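# Swap a finished T-part out of a vise for a blank

## Task

Remove the finished part (an inverted-T bar) from the open vise. Stand it upright on its wide foot in the black outfeed tray beside the part already there. The task fails unless both parts end up standing on their feet in that tray. Take one of the two blanks from the infeed plate and lay it on the two low bars between the vise jaws, either the same side up as it sat on the plate or flipped over. Its long side must rest against the fixed jaw, which is the end block without hoses. Its end must rest against the work stop, the short rod between the jaws. The remaining blank must lie entirely on the infeed plate, either side up, and must not sit on the pins. Finally release everything and move the grippers away. Nothing counts as placed if it stays in place only because the robot is holding it.

## Robot and tools

ROBOT. One six-joint arm (UR12e type) carries a V-shaped bracket with two parallel grippers.

Gripper 1: its fingers point along the tool's +z and close along the tool's x. end_effector_position is the point midway between its pads, and the tool axes belong to this gripper.

Gripper 2: its fingers point along the tool's -x and close along the tool's z. Its pad midpoint sits 223 mm along tool -x and 237 mm along tool -z from end_effector_position, at the same y. Its pads are 25 mm wider apart than gripper 1's.

Shared geometry: on both grippers the fingertips reach 17.5 mm past the pad midpoint, and each gripper body extends 25 mm toward +y. A flat block sticks out 65 mm toward -y next to gripper 1.

Every pose you send is gripper 1's, and turning the tool pivots about that point. If gripper 2 is to do the work, rotate +90 degrees about tool y and shift by those offsets. Whichever gripper points down, the other one is level and swings round when you turn the tool. It can strike the table, the parts or the arm.

FRAME. The scene frame has its origin on the table top directly below the arm base. +z is up, and +y is to the left when facing along +x. Positions are in metres. Quaternions are written w first. The arm base may be slightly tilted, and the reported hand position gets less accurate at long reach.

execute_actions. The argument "actions" is a list holding at most one item. An empty list [] just reports the current state. An item {"rows": [...], "steps": n} runs 1 to 15 control steps of 1/30 s each (15 if steps is omitted). Each row is used for one step, and the last row is repeated to fill the remaining steps. An item {"steps": n} with no rows waits up to 300 steps, counted from the previous result, and your reply time is part of that count. The optional "pictures" flag (true/false) controls whether camera images come back. A refused call sends nothing to the robot.

A ROW is one list of 13 numbers covering the whole tool, in this order: x, y, z, qw, qx, qy, qz, position_1, position_2, force_limit_1, force_limit_2, speed_1, speed_2.
- x, y, z is an absolute target for gripper 1's pad midpoint, in metres in the scene frame.
- qw, qx, qy, qz is an absolute target orientation.
- The last six numbers are gripper settings, each in [-1, 1].

Limits on a row: it is refused if its target lies more than 0.6 m from the last reported position along any tool axis. On every step the target is also clipped to within 100 mm and 16 degrees of the measured pose. After an action ends, the arm only continues to that clipped pose, so check the result and send the remainder. To hold an orientation, repeat your own quaternion in every row rather than copying the reported one, which drifts. Commands lag about 0.17 s.

GRIPPER NUMBERS. position: +1 is fully open (50 mm for gripper 1, 75 mm for gripper 2). At about -0.65, gripper 1's pads meet. Send -1 to grip, which closes until the object stops the fingers. force_limit: -1 is about 20 N, 0 about 102 N, +1 about 185 N, and the actual grip can be up to about 17 % higher. speed: -1 is 20 mm/s, 0 is 85 mm/s, +1 is 150 mm/s. A new force or speed takes effect only once position changes by at least 0.01. Gripper 2 closes no tighter than 23 mm, so it cannot hold anything that thin or thinner.

move. Argument target is one row, as above, giving an absolute pose plus gripper settings; the gripper settings are applied at the start. It follows a straight path from the current pose lasting 0.5 to 10 s. speed is 0.002 to 0.5 m/s (default 0.25), and turning is capped at twice that number in rad/s. The optional stop_force is 13 to 80 N and is refused in the first 0.2 s of a scene. With it, the path halts once the wrist senses that much extra push against the motion, then backs off 2 steps and holds. Peaks can still run well above stop_force unless the speed is very low. It is measured along the line toward the target, so don't trust it on moves that rotate. Leave stop_force out when moving away from something you are pressing on. The result adds a "move:" line with the ending: done, off_target, moving, held, fault or contact. It also lists limits, where paced means the pose was clipped and held means some steps were blocked, after which the arm may speed up sharply. The distance to target is given too.

wait: seconds, 0 to 10; nothing new is sent meanwhile.
zoom_image: camera (cam_head_left, cam_head_right, cam_high, cam_low, cam_wrist) and region [x0, y0, x1, y1] in image pixels, at most 504 by 504.
read_manual: section "licences" only; it does not move anything.
finished_scene: scene number; it ends and grades the current scene and cannot be undone.

RESULTS.
- The state line gives the pose and velocities.
- "Wrist force" and "Wrist torque" are in tool axes. Force points from a touched surface back into the arm. There is an offset of up to about 5.5 N and noise of up to 3.4 N, and each axis saturates near 100 N.
- position_measured and object_status each give gripper 1's value, then gripper 2's. Opening in mm is about (250 - counts) x 0.202, plus 25 for gripper 2.
- object_status: 0 moving, 1 blocked while opening, 2 blocked while closing (a grip), 3 reached the target position or pads met. For gripper 2, holding nothing reads about 260 counts with status 3.
- HELD marks steps the clearance check blocked, and "pose unreachable" means it altered the command. The mounting block under the base counts as part of the arm.
- "Hand target" shows where the controller is currently heading.

AVOID.
- The arm is stiff. Pressing even slightly past contact can exceed joint load limits (wrist joints 48.6 N m) or a 150 N external force, either of which stops the arm for 10 s.
- Approach surfaces slowly with stop_force.
- Don't drop, slam or knock parts. Anything leaving the table fails the task.
- A grip at force_limit -1 on a fixed, off-centre object can fade away.
- Parts may be tugged or nudged at random, so confirm status 2 after gripping.
- Holding loads heats the motors: a warning comes at 70 °C and the brakes lock at 85 °C.

Each tool is called by a JSON object that holds its "fn" and its "kwargs".

## Session

{"fn": "execute_actions", "kwargs": {"actions": []}}

Scene clock: 0.00 s of 6600.00 s.
end_effector_position=(+0.7673, +0.0225, +0.3832) position_measured=(+3, +3) object_status=(+3, +3) end_effector_quat_wxyz=(-0.202, +0.009, +0.974, -0.098) end_effector_velocity=(-0.000, +0.000, -0.000) end_effector_angular_velocity=(+0.000, -0.000, +0.000)
Joint positions: [-0.061 -1.32   1.641 -2.302 -1.727 -1.735]
Joint velocities: [ 0. -0.  0.  0.  0.  0.]
Wrist force (N, on the end effector, along its own x y z axes, offset not removed): no reading
Wrist torque (N m, same axes, about the end effector's origin, offset not removed): no reading
Hand target: +0.767, +0.023, +0.383; -0.202, +0.009, +0.974, -0.098

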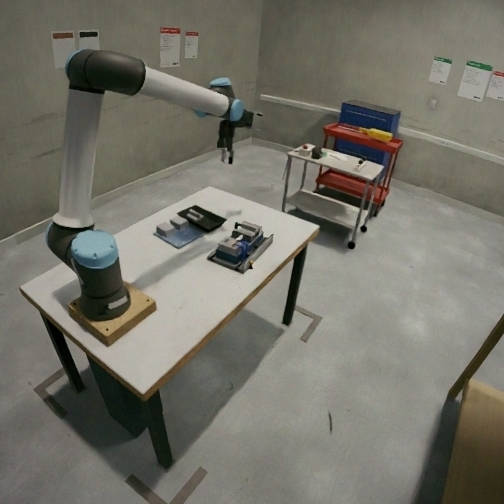

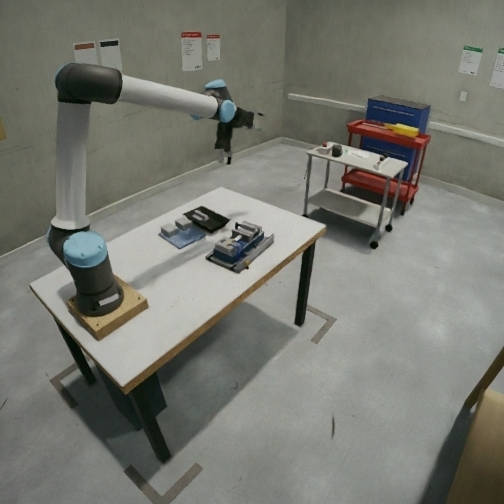

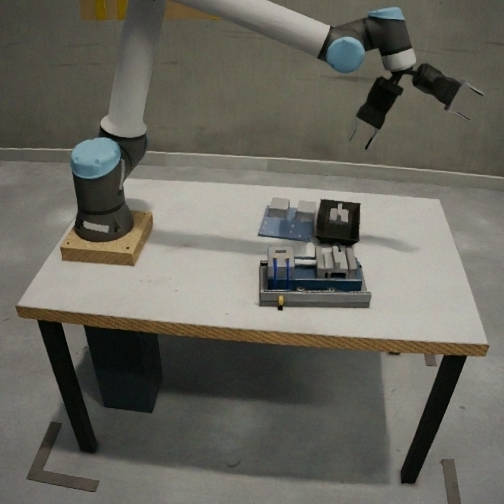

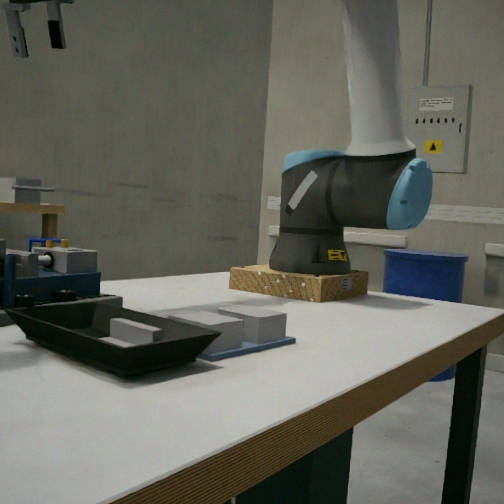

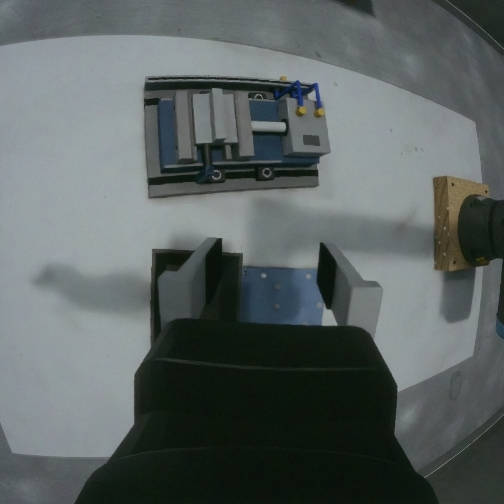

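{"fn": "move", "kwargs": {"target": [0.71,-0.10,0.30,0,0,1,0,1,1,0,0,0,0]}}

{"fn": "zoom_image", "kwargs": {"camera": "cam_wrist", "region": [130,80,390,340]}}

{"fn": "zoom_image", "kwargs": {"camera": "cam_high", "region": [245,185,385,325]}}

Scene clock: 6.10 s of 6600.00 s.
end_effector_position=(+0.7100, -0.1001, +0.3003) position_measured=(+3, +3) object_status=(+3, +3) end_effector_quat_wxyz=(-0.000, +0.000, +1.000, -0.000) end_effector_velocity=(-0.001, -0.001, -0.002) end_effector_angular_velocity=(+0.004, -0.006, +0.002)
Joint positions: [-0.375 -1.501  2.071 -2.903 -1.306 -1.855]
Joint velocities: [-0.006 -0.001  0.007 -0.01   0.01  -0.002]
Wrist force (N, on the end effector, along its own x y z axes, offset not removed): [1.0 4.3 -4.7]
Wrist torque (N m, same axes, about the end effector's origin, offset not removed): [1.34 -0.23 -0.19]
Hand target: +0.710, -0.100, +0.300; -0.000, +0.000, +1.000, -0.000
Off the commanded pose: 0.000 m, 0 deg.
After step 90, 1.60 s passed at rest.
move: done
camera_calibration (this result's frames):
cam_wrist: T_world_to_cam=[[-0.999115, -0.016683, -0.0386162, 0.728779], [-0.0258417, 0.967771, 0.250503, 0.0510341], [0.0331925, 0.251279, -0.967345, 0.441188], [0, 0, 0, 1]] pos_world=[0.714809, -0.148092, 0.442139]

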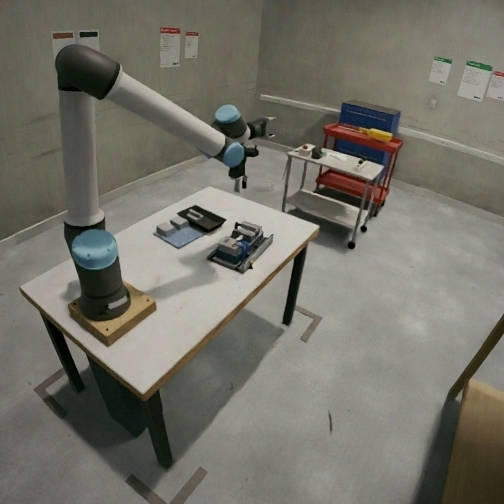

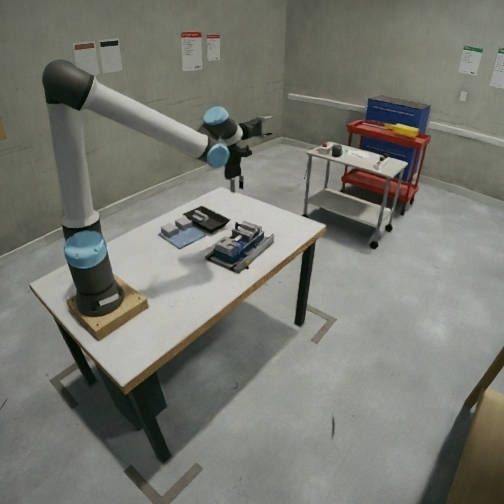

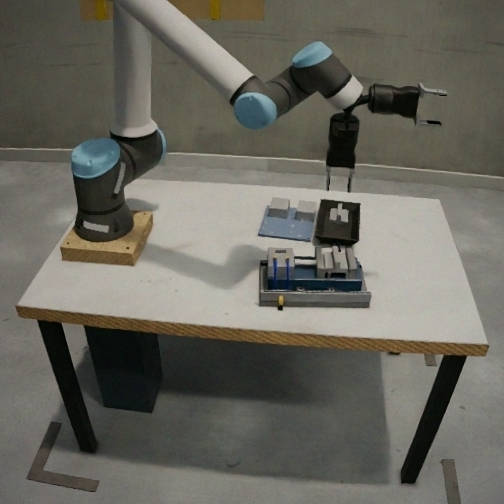

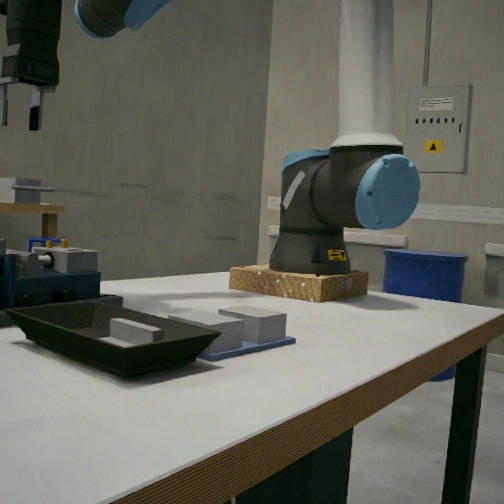

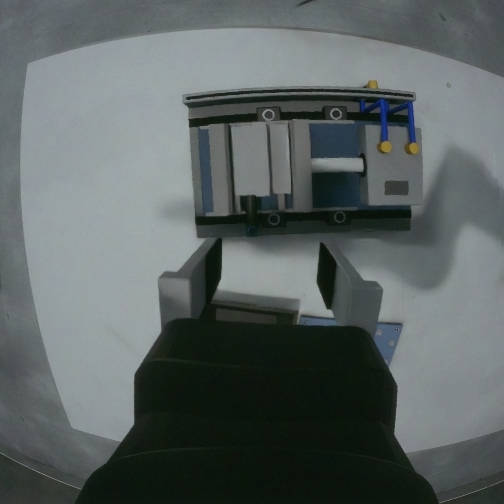

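Region (130, 80, 390, 340) of cam_wrist's 504x504 image, scaled by 1.938, with more detail than that image has.

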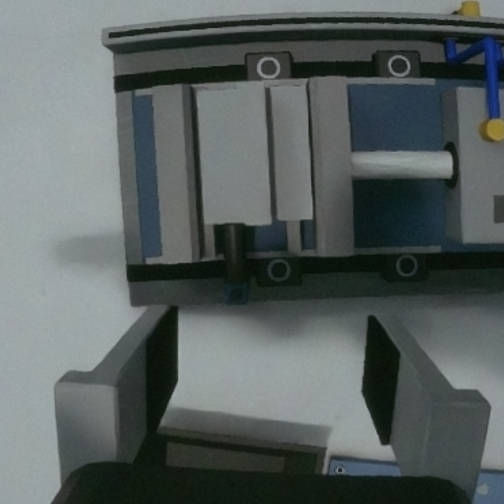

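Region (245, 185, 385, 325) of cam_high's 504x504 image, scaled by 3.600, with more detail than that image has.

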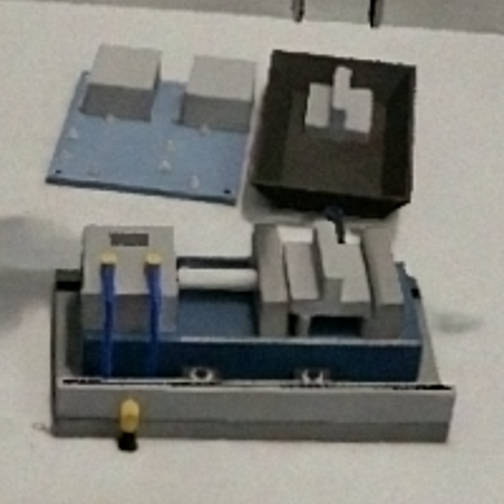

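{"fn": "move", "kwargs": {"target": [0.716,-0.155,0.165,0,-0.022,1,0,0.5,1,0,0,0,0]}}

{"fn": "zoom_image", "kwargs": {"camera": "cam_high", "region": [285,200,385,300]}}

Scene clock: 13.57 s of 6600.00 s.
end_effector_position=(+0.7159, -0.1549, +0.1652) position_measured=(+78, +3) object_status=(+3, +3) end_effector_quat_wxyz=(-0.000, -0.022, +1.000, -0.000) end_effector_velocity=(+0.001, -0.002, -0.001) end_effector_angular_velocity=(-0.001, -0.001, -0.000)
Joint positions: [-0.459 -1.319  2.151 -3.135 -1.219 -1.953]
Joint velocities: [-0.002  0.004 -0.001 -0.004  0.001 -0.002]
Wrist force (N, on the end effector, along its own x y z axes, offset not removed): [4.7 5.9 1.1]
Wrist torque (N m, same axes, about the end effector's origin, offset not removed): [1.76 -0.96 -0.22]
Hand target: +0.716, -0.155, +0.165; -0.000, -0.022, +1.000, -0.000
Off the commanded pose: 0.000 m, 0 deg.
After step 90, 3.27 s passed at rest.
move: done
camera_calibration (this result's frames):
cam_wrist: T_world_to_cam=[[-0.997358, -0.0609971, -0.039447, 0.720566], [-0.0689838, 0.965459, 0.251258, 0.168515], [0.0227585, 0.253315, -0.967116, 0.331824], [0, 0, 0, 1]] pos_world=[0.722736, -0.202798, 0.306996]

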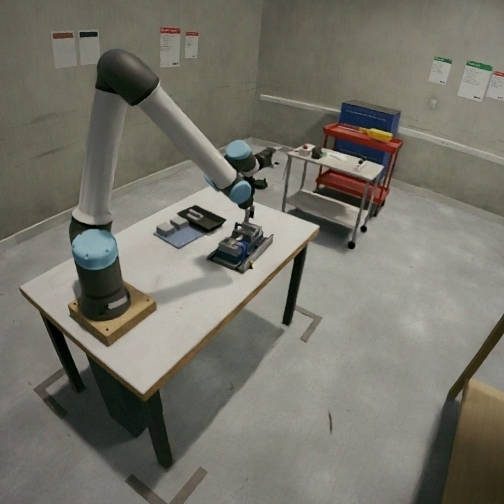

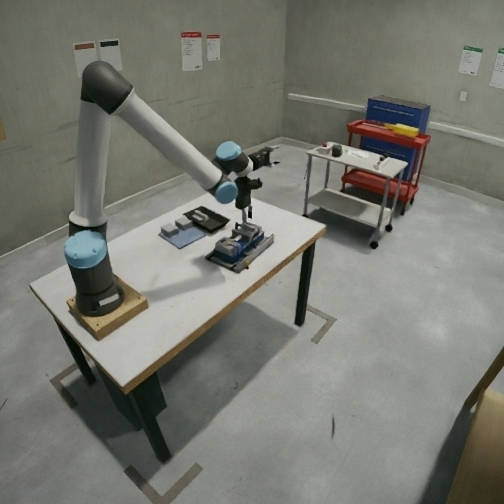

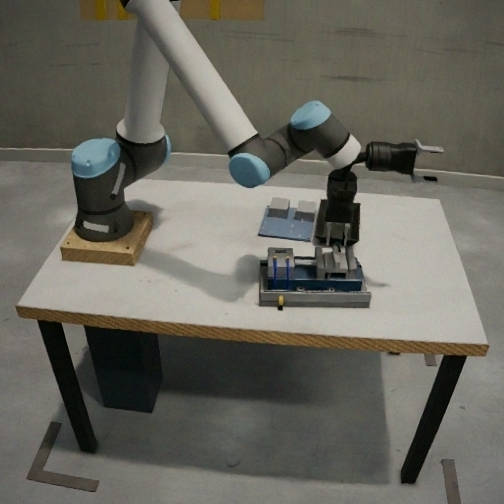

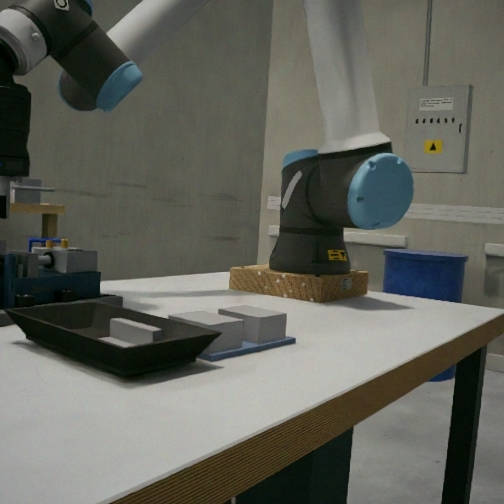

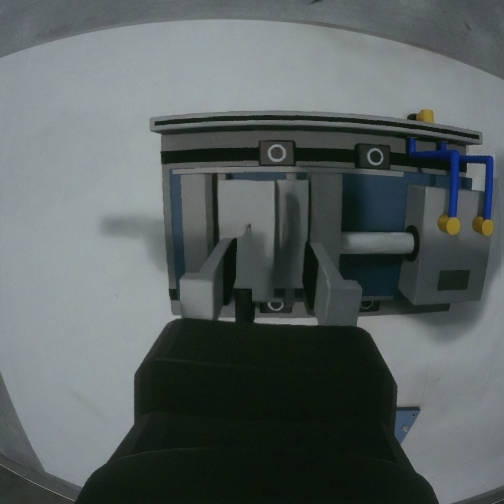

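Region (285, 200, 385, 300) of cam_high's 504x504 image, scaled by 5.040, with more detail than that image has.

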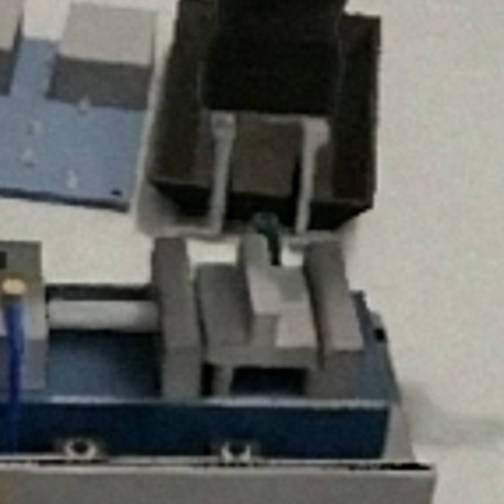

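{"fn": "move", "kwargs": {"target": [0.7205,-0.155,0.13,0,-0.022,1,0,0.5,1,0,0,0,0], "speed": 0.05}}

{"fn": "move", "kwargs": {"target": [0.7205,-0.155,0.085,0,-0.022,1,0,0.5,1,0,0,0,0], "speed": 0.005, "stop_force": 15}}

Scene clock: 17.83 s of 6600.00 s.
end_effector_position=(+0.7205, -0.1550, +0.1302) position_measured=(+78, +3) object_status=(+3, +3) end_effector_quat_wxyz=(-0.000, -0.022, +1.000, +0.000) end_effector_velocity=(+0.000, -0.000, -0.002) end_effector_angular_velocity=(-0.000, -0.000, +0.001)
Joint positions: [-0.456 -1.26   2.16  -3.203 -1.221 -1.951]
Joint velocities: [ 0.     0.003  0.    -0.004  0.    -0.001]
Wrist force (N, on the end effector, along its own x y z axes, offset not removed): [0.8 0.6 0.8]
Wrist torque (N m, same axes, about the end effector's origin, offset not removed): [0.46 -0.08 -0.23]
Hand target: +0.720, -0.155, +0.130; +0.000, -0.022, +1.000, +0.000
Off the commanded pose: 0.000 m, 0 deg.
After step 90, 0.17 s passed at rest.
move: done
camera_calibration (this result's frames):
cam_wrist: T_world_to_cam=[[-0.997352, -0.0610323, -0.039538, 0.723682], [-0.0690435, 0.965426, 0.251366, 0.177697], [0.0228296, 0.25343, -0.967084, 0.297862], [0, 0, 0, 1]] pos_world=[0.727235, -0.202872, 0.272004]

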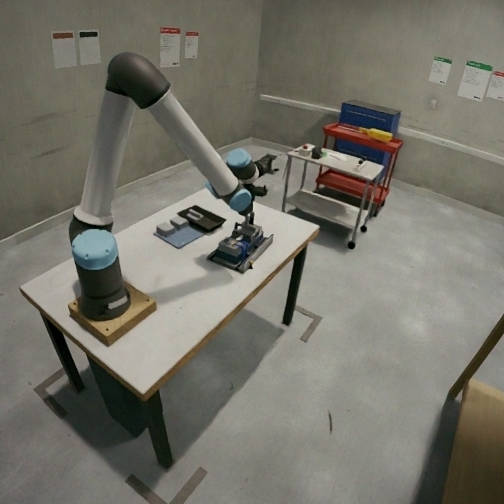

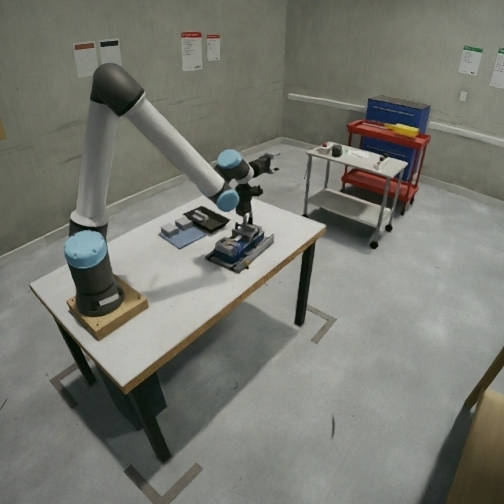

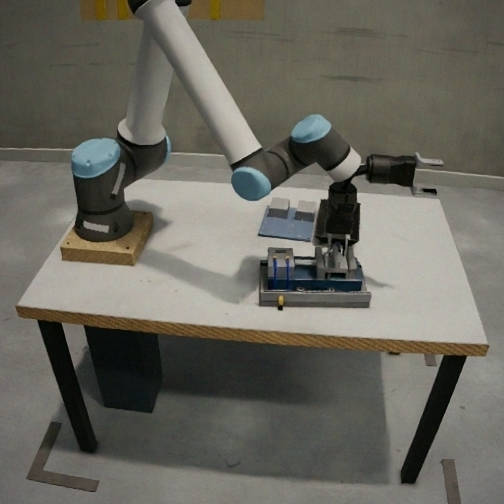

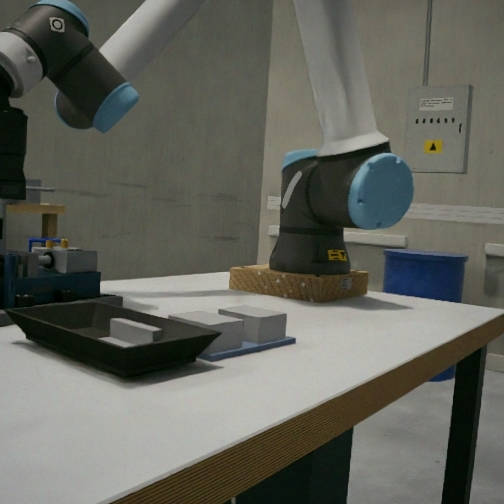

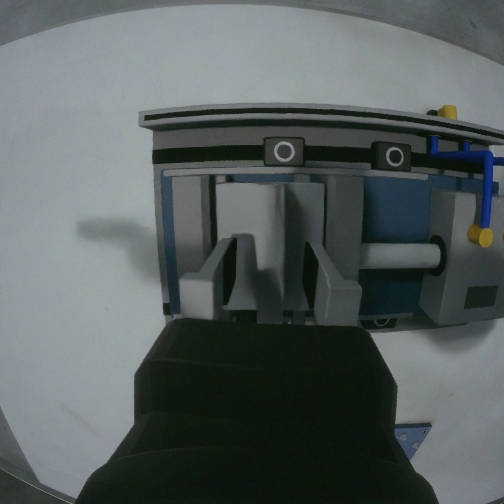

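Scene clock: 21.80 s of 6600.00 s.
end_effector_position=(+0.7205, -0.1550, +0.1122) position_measured=(+78, +3) object_status=(+3, +3) end_effector_quat_wxyz=(+0.000, -0.022, +1.000, -0.000) end_effector_velocity=(-0.001, +0.001, -0.000) end_effector_angular_velocity=(+0.000, +0.003, +0.001)
Joint positions: [-0.456 -1.232  2.167 -3.239 -1.221 -1.951]
Joint velocities: [ 0.    -0.001  0.001  0.004 -0.    -0.002]
Wrist force (N, on the end effector, along its own x y z axes, offset not removed): [3.1 -0.3 -31.4]
Wrist torque (N m, same axes, about the end effector's origin, offset not removed): [0.25 -1.62 -0.20]
Hand target: +0.721, -0.155, +0.112; +0.000, -0.022, +1.000, -0.000
Off the commanded pose: 0.027 m, 0 deg.
move: contact
camera_calibration (this result's frames):
cam_wrist: T_world_to_cam=[[-0.997348, -0.0610757, -0.0395769, 0.723006], [-0.0690951, 0.965426, 0.251353, 0.182266], [0.0228571, 0.253421, -0.967086, 0.280454], [0, 0, 0, 1]] pos_world=[0.727272, -0.202879, 0.254024]

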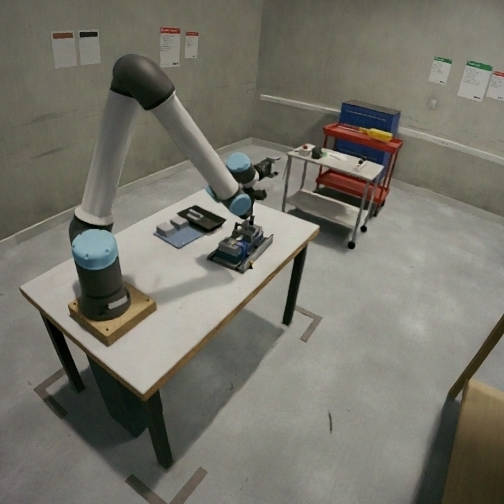

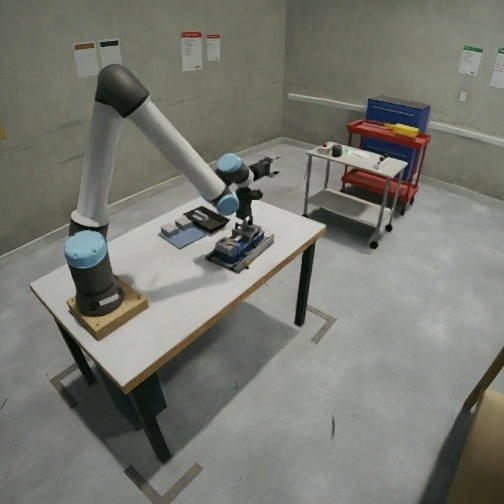

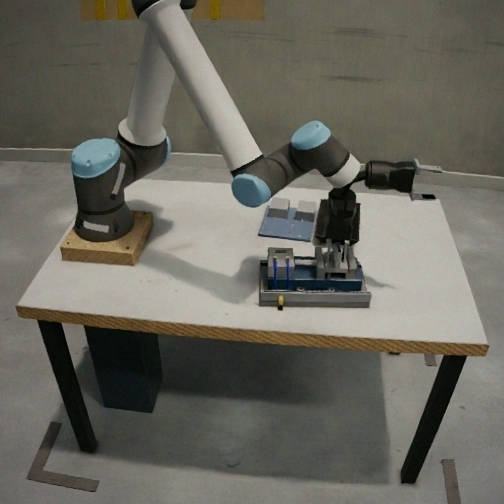

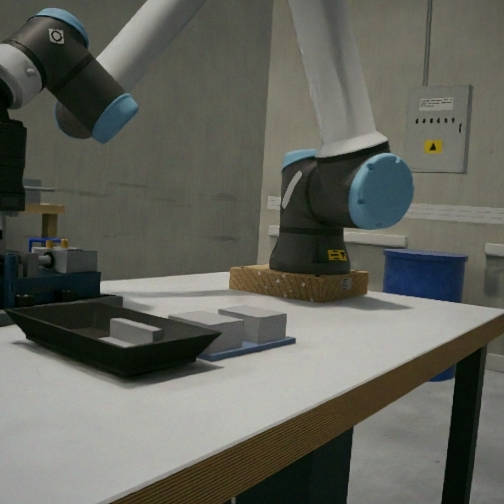

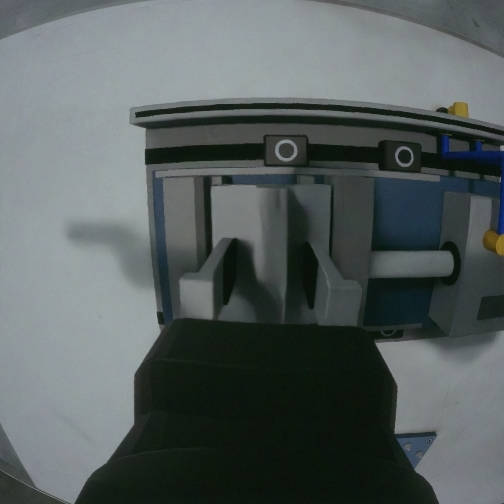

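{"fn": "move", "kwargs": {"target": [0.7205,-0.155,0.114,0,-0.022,1,0,0.5,1,0,0,0,0], "speed": 0.02}}

{"fn": "move", "kwargs": {"target": [0.7205,-0.155,0.114,0,-0.022,1,0,-1,1,0,0,-0.5,0]}}

{"fn": "move", "kwargs": {"target": [0.7205,-0.155,0.2,0,-0.022,1,0,-1,1,0,0,-0.5,0], "speed": 0.1}}

{"fn": "move", "kwargs": {"target": [0.66,0.27,0.30,0,0,1,0,-1,1,0,0,-0.5,0]}}

{"fn": "zoom_image", "kwargs": {"camera": "cam_wrist", "region": [100,0,436,252]}}

{"fn": "zoom_image", "kwargs": {"camera": "cam_high", "region": [285,200,385,300]}}

Scene clock: 27.57 s of 6600.00 s.
end_effector_position=(+0.7205, -0.1550, +0.1139) position_measured=(+78, +3) object_status=(+3, +3) end_effector_quat_wxyz=(-0.000, -0.022, +1.000, +0.000) end_effector_velocity=(+0.000, -0.000, +0.001) end_effector_angular_velocity=(-0.000, -0.000, +0.000)
Joint positions: [-0.456 -1.234  2.166 -3.235 -1.221 -1.951]
Joint velocities: [-0.    -0.001 -0.     0.001  0.    -0.   ]
Wrist force (N, on the end effector, along its own x y z axes, offset not removed): [4.1 3.4 -0.3]
Wrist torque (N m, same axes, about the end effector's origin, offset not removed): [1.13 -0.84 -0.38]
Hand target: +0.721, -0.155, +0.114; +0.000, -0.022, +1.000, -0.000
Off the commanded pose: 0.000 m, 0 deg.
After step 90, 2.07 s passed at rest.
move: done
camera_calibration (this result's frames):
cam_wrist: T_world_to_cam=[[-0.997354, -0.0610015, -0.0395417, 0.723082], [-0.0690147, 0.965428, 0.251368, 0.181788], [0.0228409, 0.253432, -0.967084, 0.282142], [0, 0, 0, 1]] pos_world=[0.727271, -0.202898, 0.255751]

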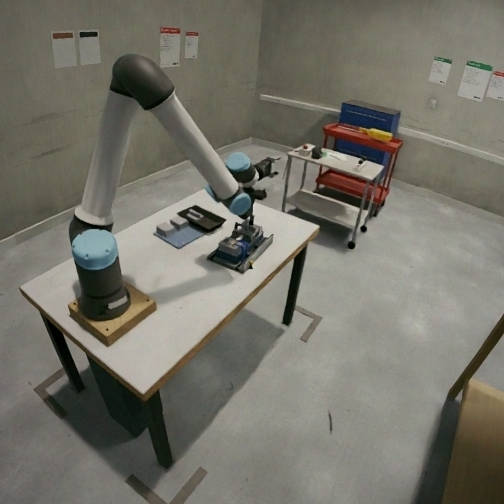

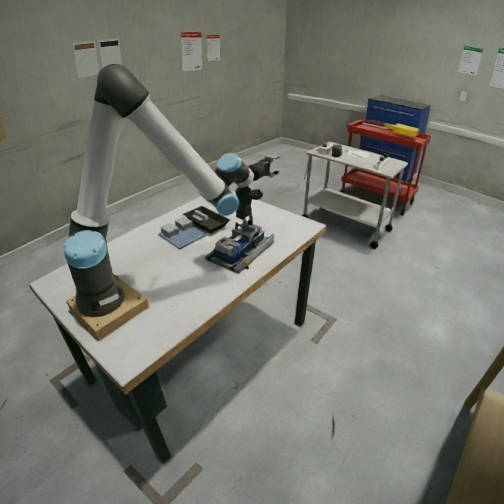

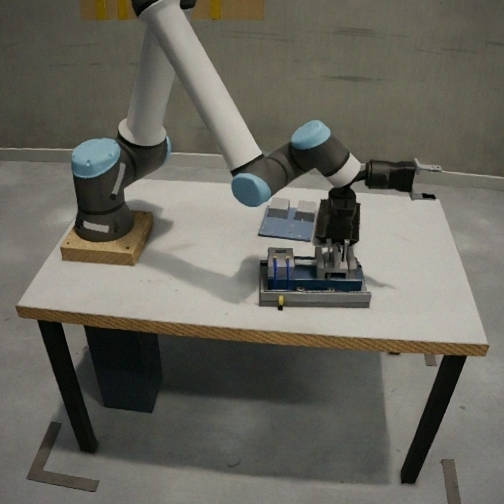

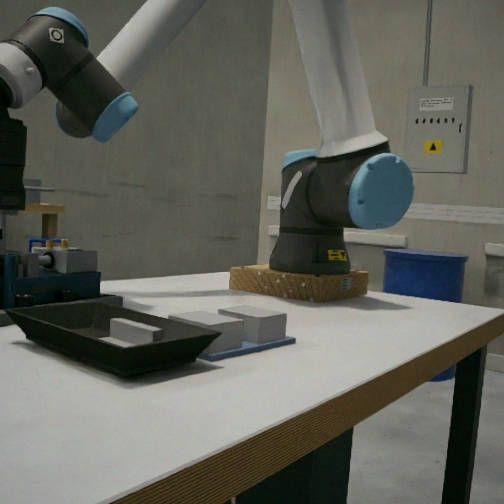

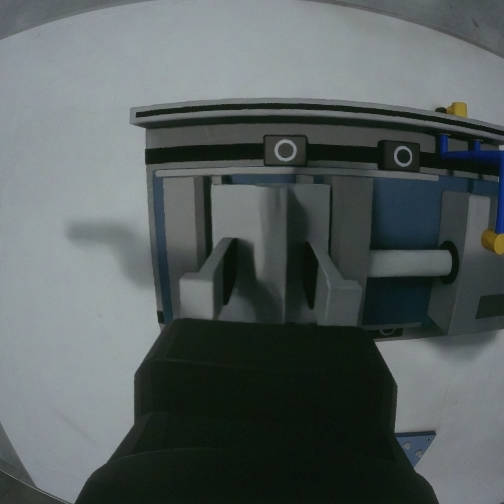

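Scene clock: 28.27 s of 6600.00 s.
end_effector_position=(+0.7205, -0.1550, +0.1140) position_measured=(+186, +3) object_status=(+2, +3) end_effector_quat_wxyz=(-0.000, -0.022, +1.000, +0.000) end_effector_velocity=(+0.000, +0.001, -0.000) end_effector_angular_velocity=(+0.001, +0.000, -0.000)
Joint positions: [-0.456 -1.234  2.166 -3.235 -1.221 -1.951]
Joint velocities: [ 0.001  0.    -0.     0.    -0.     0.002]
Wrist force (N, on the end effector, along its own x y z axes, offset not removed): [3.8 -5.6 -0.5]
Wrist torque (N m, same axes, about the end effector's origin, offset not removed): [-0.79 -1.00 -0.17]
Hand target: +0.721, -0.155, +0.114; +0.000, -0.022, +1.000, +0.000
Off the commanded pose: 0.000 m, 0 deg.
move: done
camera_calibration (this result's frames):
cam_wrist: T_world_to_cam=[[-0.997353, -0.0610155, -0.0395385, 0.723085], [-0.0690274, 0.965428, 0.251366, 0.181772], [0.0228343, 0.25343, -0.967084, 0.282201], [0, 0, 0, 1]] pos_world=[0.727274, -0.202887, 0.25581]

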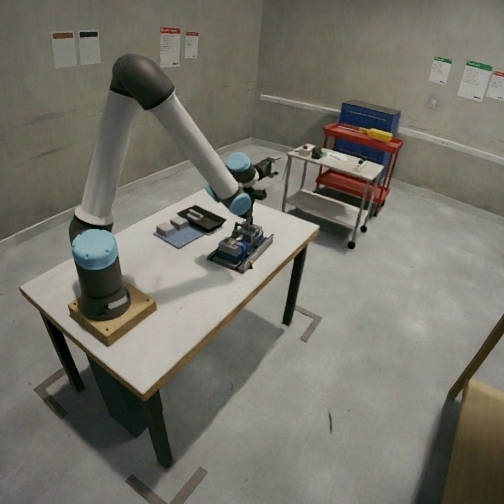

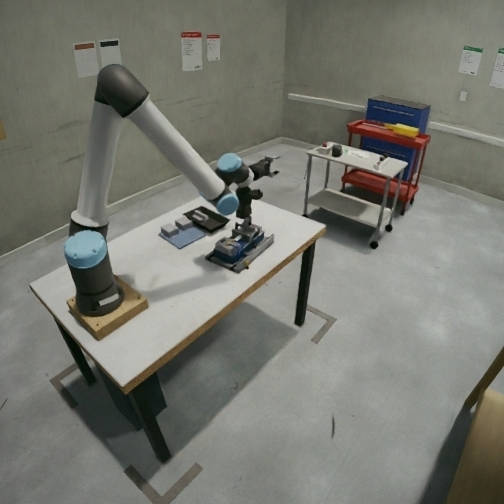

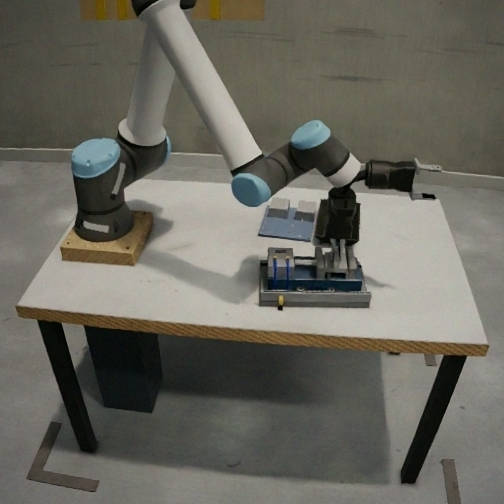

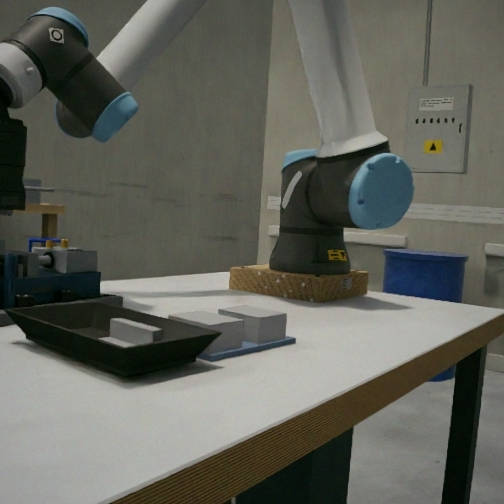

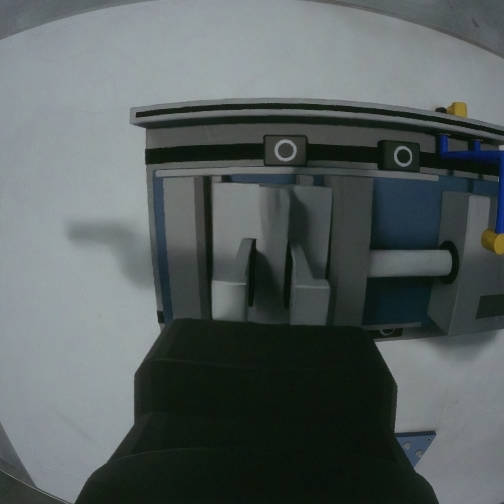

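Scene clock: 29.60 s of 6600.00 s.
end_effector_position=(+0.7205, -0.1550, +0.1998) position_measured=(+186, +3) object_status=(+2, +3) end_effector_quat_wxyz=(+0.000, -0.022, +1.000, -0.000) end_effector_velocity=(-0.000, -0.000, +0.002) end_effector_angular_velocity=(-0.001, +0.001, +0.001)
Joint positions: [-0.455 -1.361  2.121 -3.064 -1.221 -1.951]
Joint velocities: [-0.    -0.003 -0.001  0.005 -0.    -0.001]
Wrist force (N, on the end effector, along its own x y z axes, offset not removed): [4.3 3.4 4.6]
Wrist torque (N m, same axes, about the end effector's origin, offset not removed): [1.04 -0.82 -0.26]
Hand target: +0.721, -0.155, +0.200; +0.000, -0.022, +1.000, -0.000
Off the commanded pose: 0.000 m, 0 deg.
move: done
camera_calibration (this result's frames):
cam_wrist: T_world_to_cam=[[-0.997356, -0.0609596, -0.0395549, 0.726513], [-0.0689764, 0.965442, 0.251325, 0.16019], [0.0228673, 0.253389, -0.967094, 0.365125], [0, 0, 0, 1]] pos_world=[0.727293, -0.202885, 0.341588]

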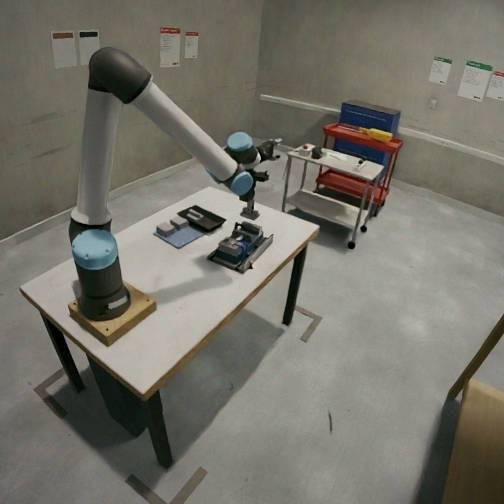

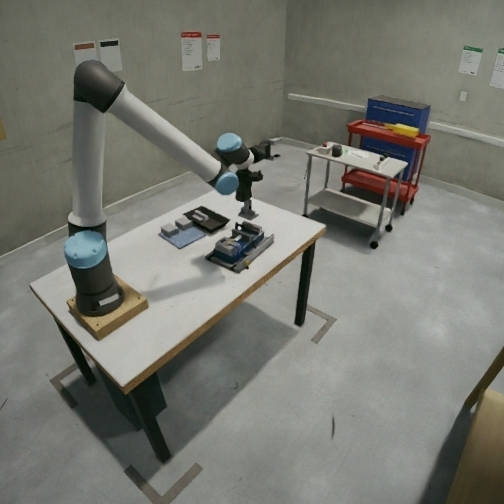

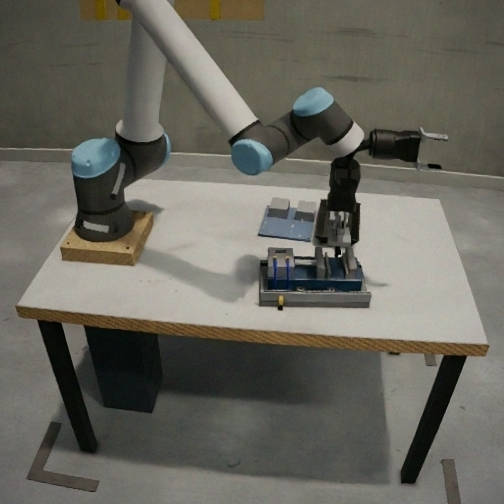

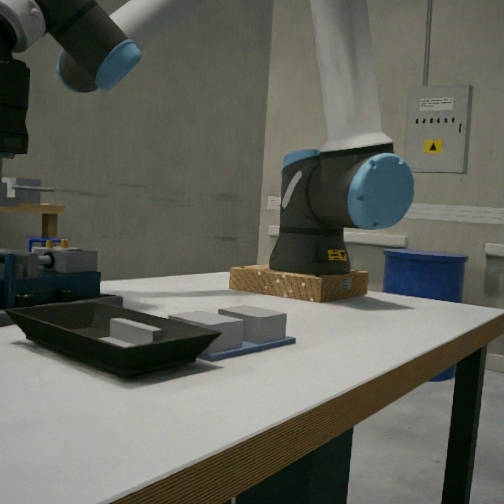

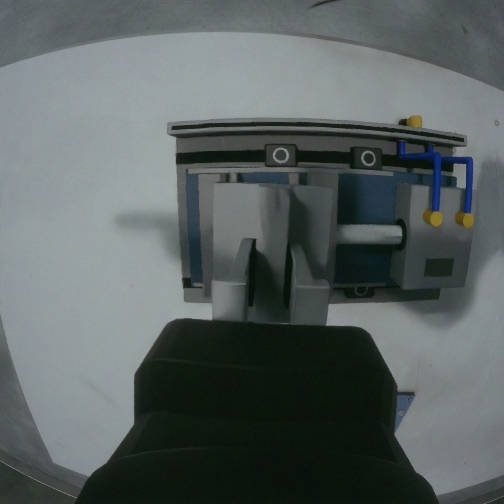

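Scene clock: 31.97 s of 6600.00 s.
end_effector_position=(+0.6598, +0.2701, +0.3000) position_measured=(+186, +3) object_status=(+2, +3) end_effector_quat_wxyz=(+0.000, -0.000, +1.000, +0.000) end_effector_velocity=(-0.000, +0.003, +0.000) end_effector_angular_velocity=(+0.001, +0.001, -0.000)
Joint positions: [ 0.22  -1.46   2.04  -2.938 -1.727 -1.431]
Joint velocities: [ 0.004  0.001 -0.002  0.002 -0.002  0.004]
Wrist force (N, on the end effector, along its own x y z axes, offset not removed): [-2.4 2.5 3.3]
Wrist torque (N m, same axes, about the end effector's origin, offset not removed): [1.05 0.90 -0.11]
Hand target: +0.660, +0.270, +0.300; +0.000, +0.000, +1.000, +0.000
Off the commanded pose: 0.000 m, 0 deg.
move: done
camera_calibration (this result's frames):
cam_wrist: T_world_to_cam=[[-0.999051, -0.0170704, -0.04008, 0.685213], [-0.0266477, 0.967294, 0.252253, -0.30833], [0.0344631, 0.253082, -0.966831, 0.348073], [0, 0, 0, 1]] pos_world=[0.664351, 0.221852, 0.441768]

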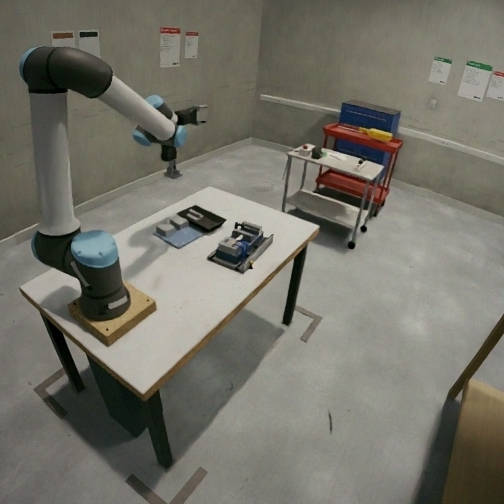

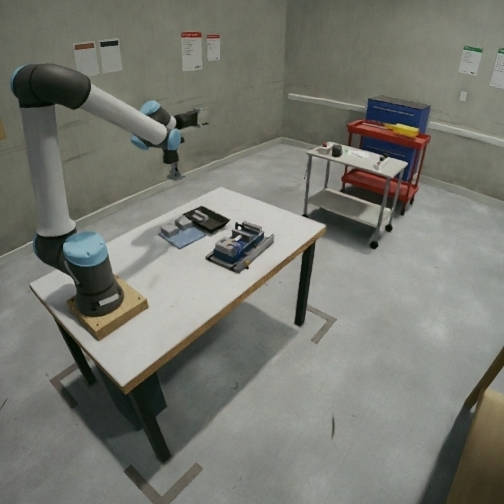

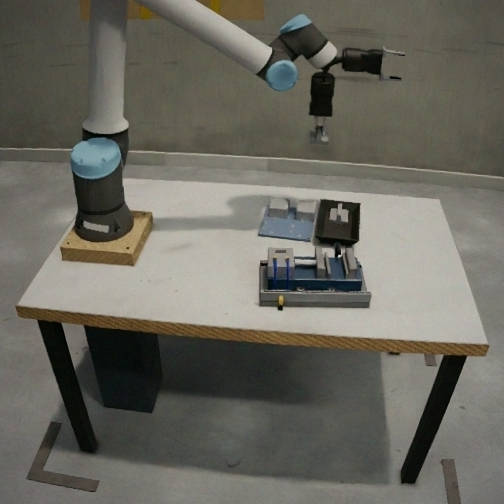

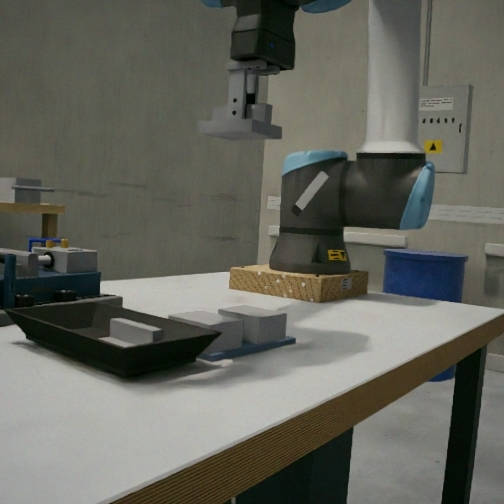

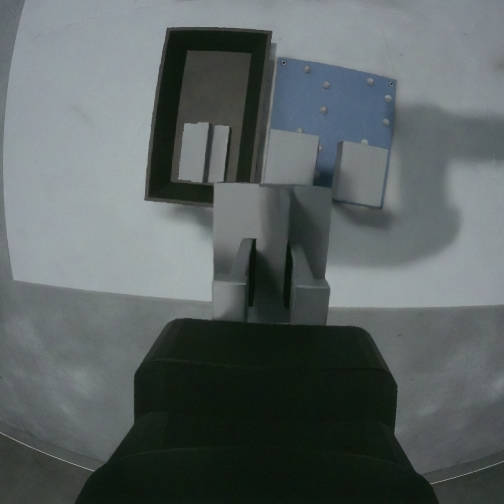

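Region (100, 0, 436, 252) of cam_wrist's 504x504 image, scaled by 1.500, with more detail than that image has; it fills the top 378 rows of this view, and the rest is white.

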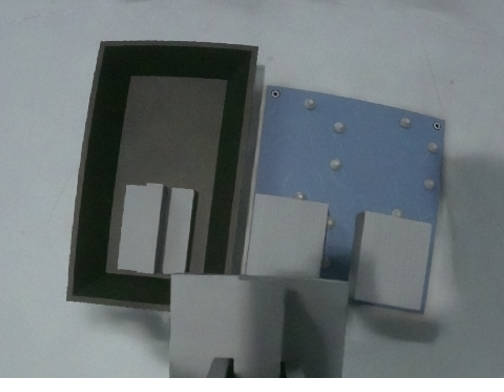

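Region (285, 200, 385, 300) of cam_high's 504x504 image, scaled by 5.040, with more detail than that image has.

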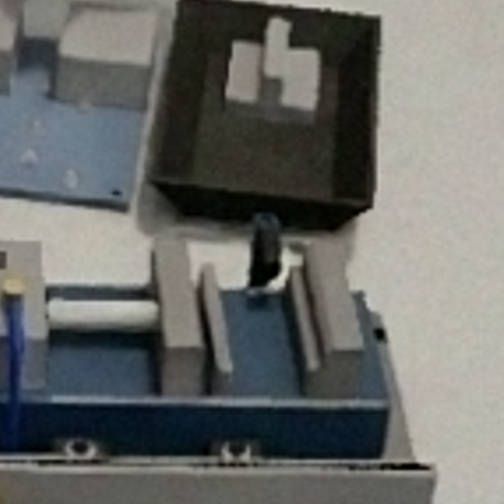

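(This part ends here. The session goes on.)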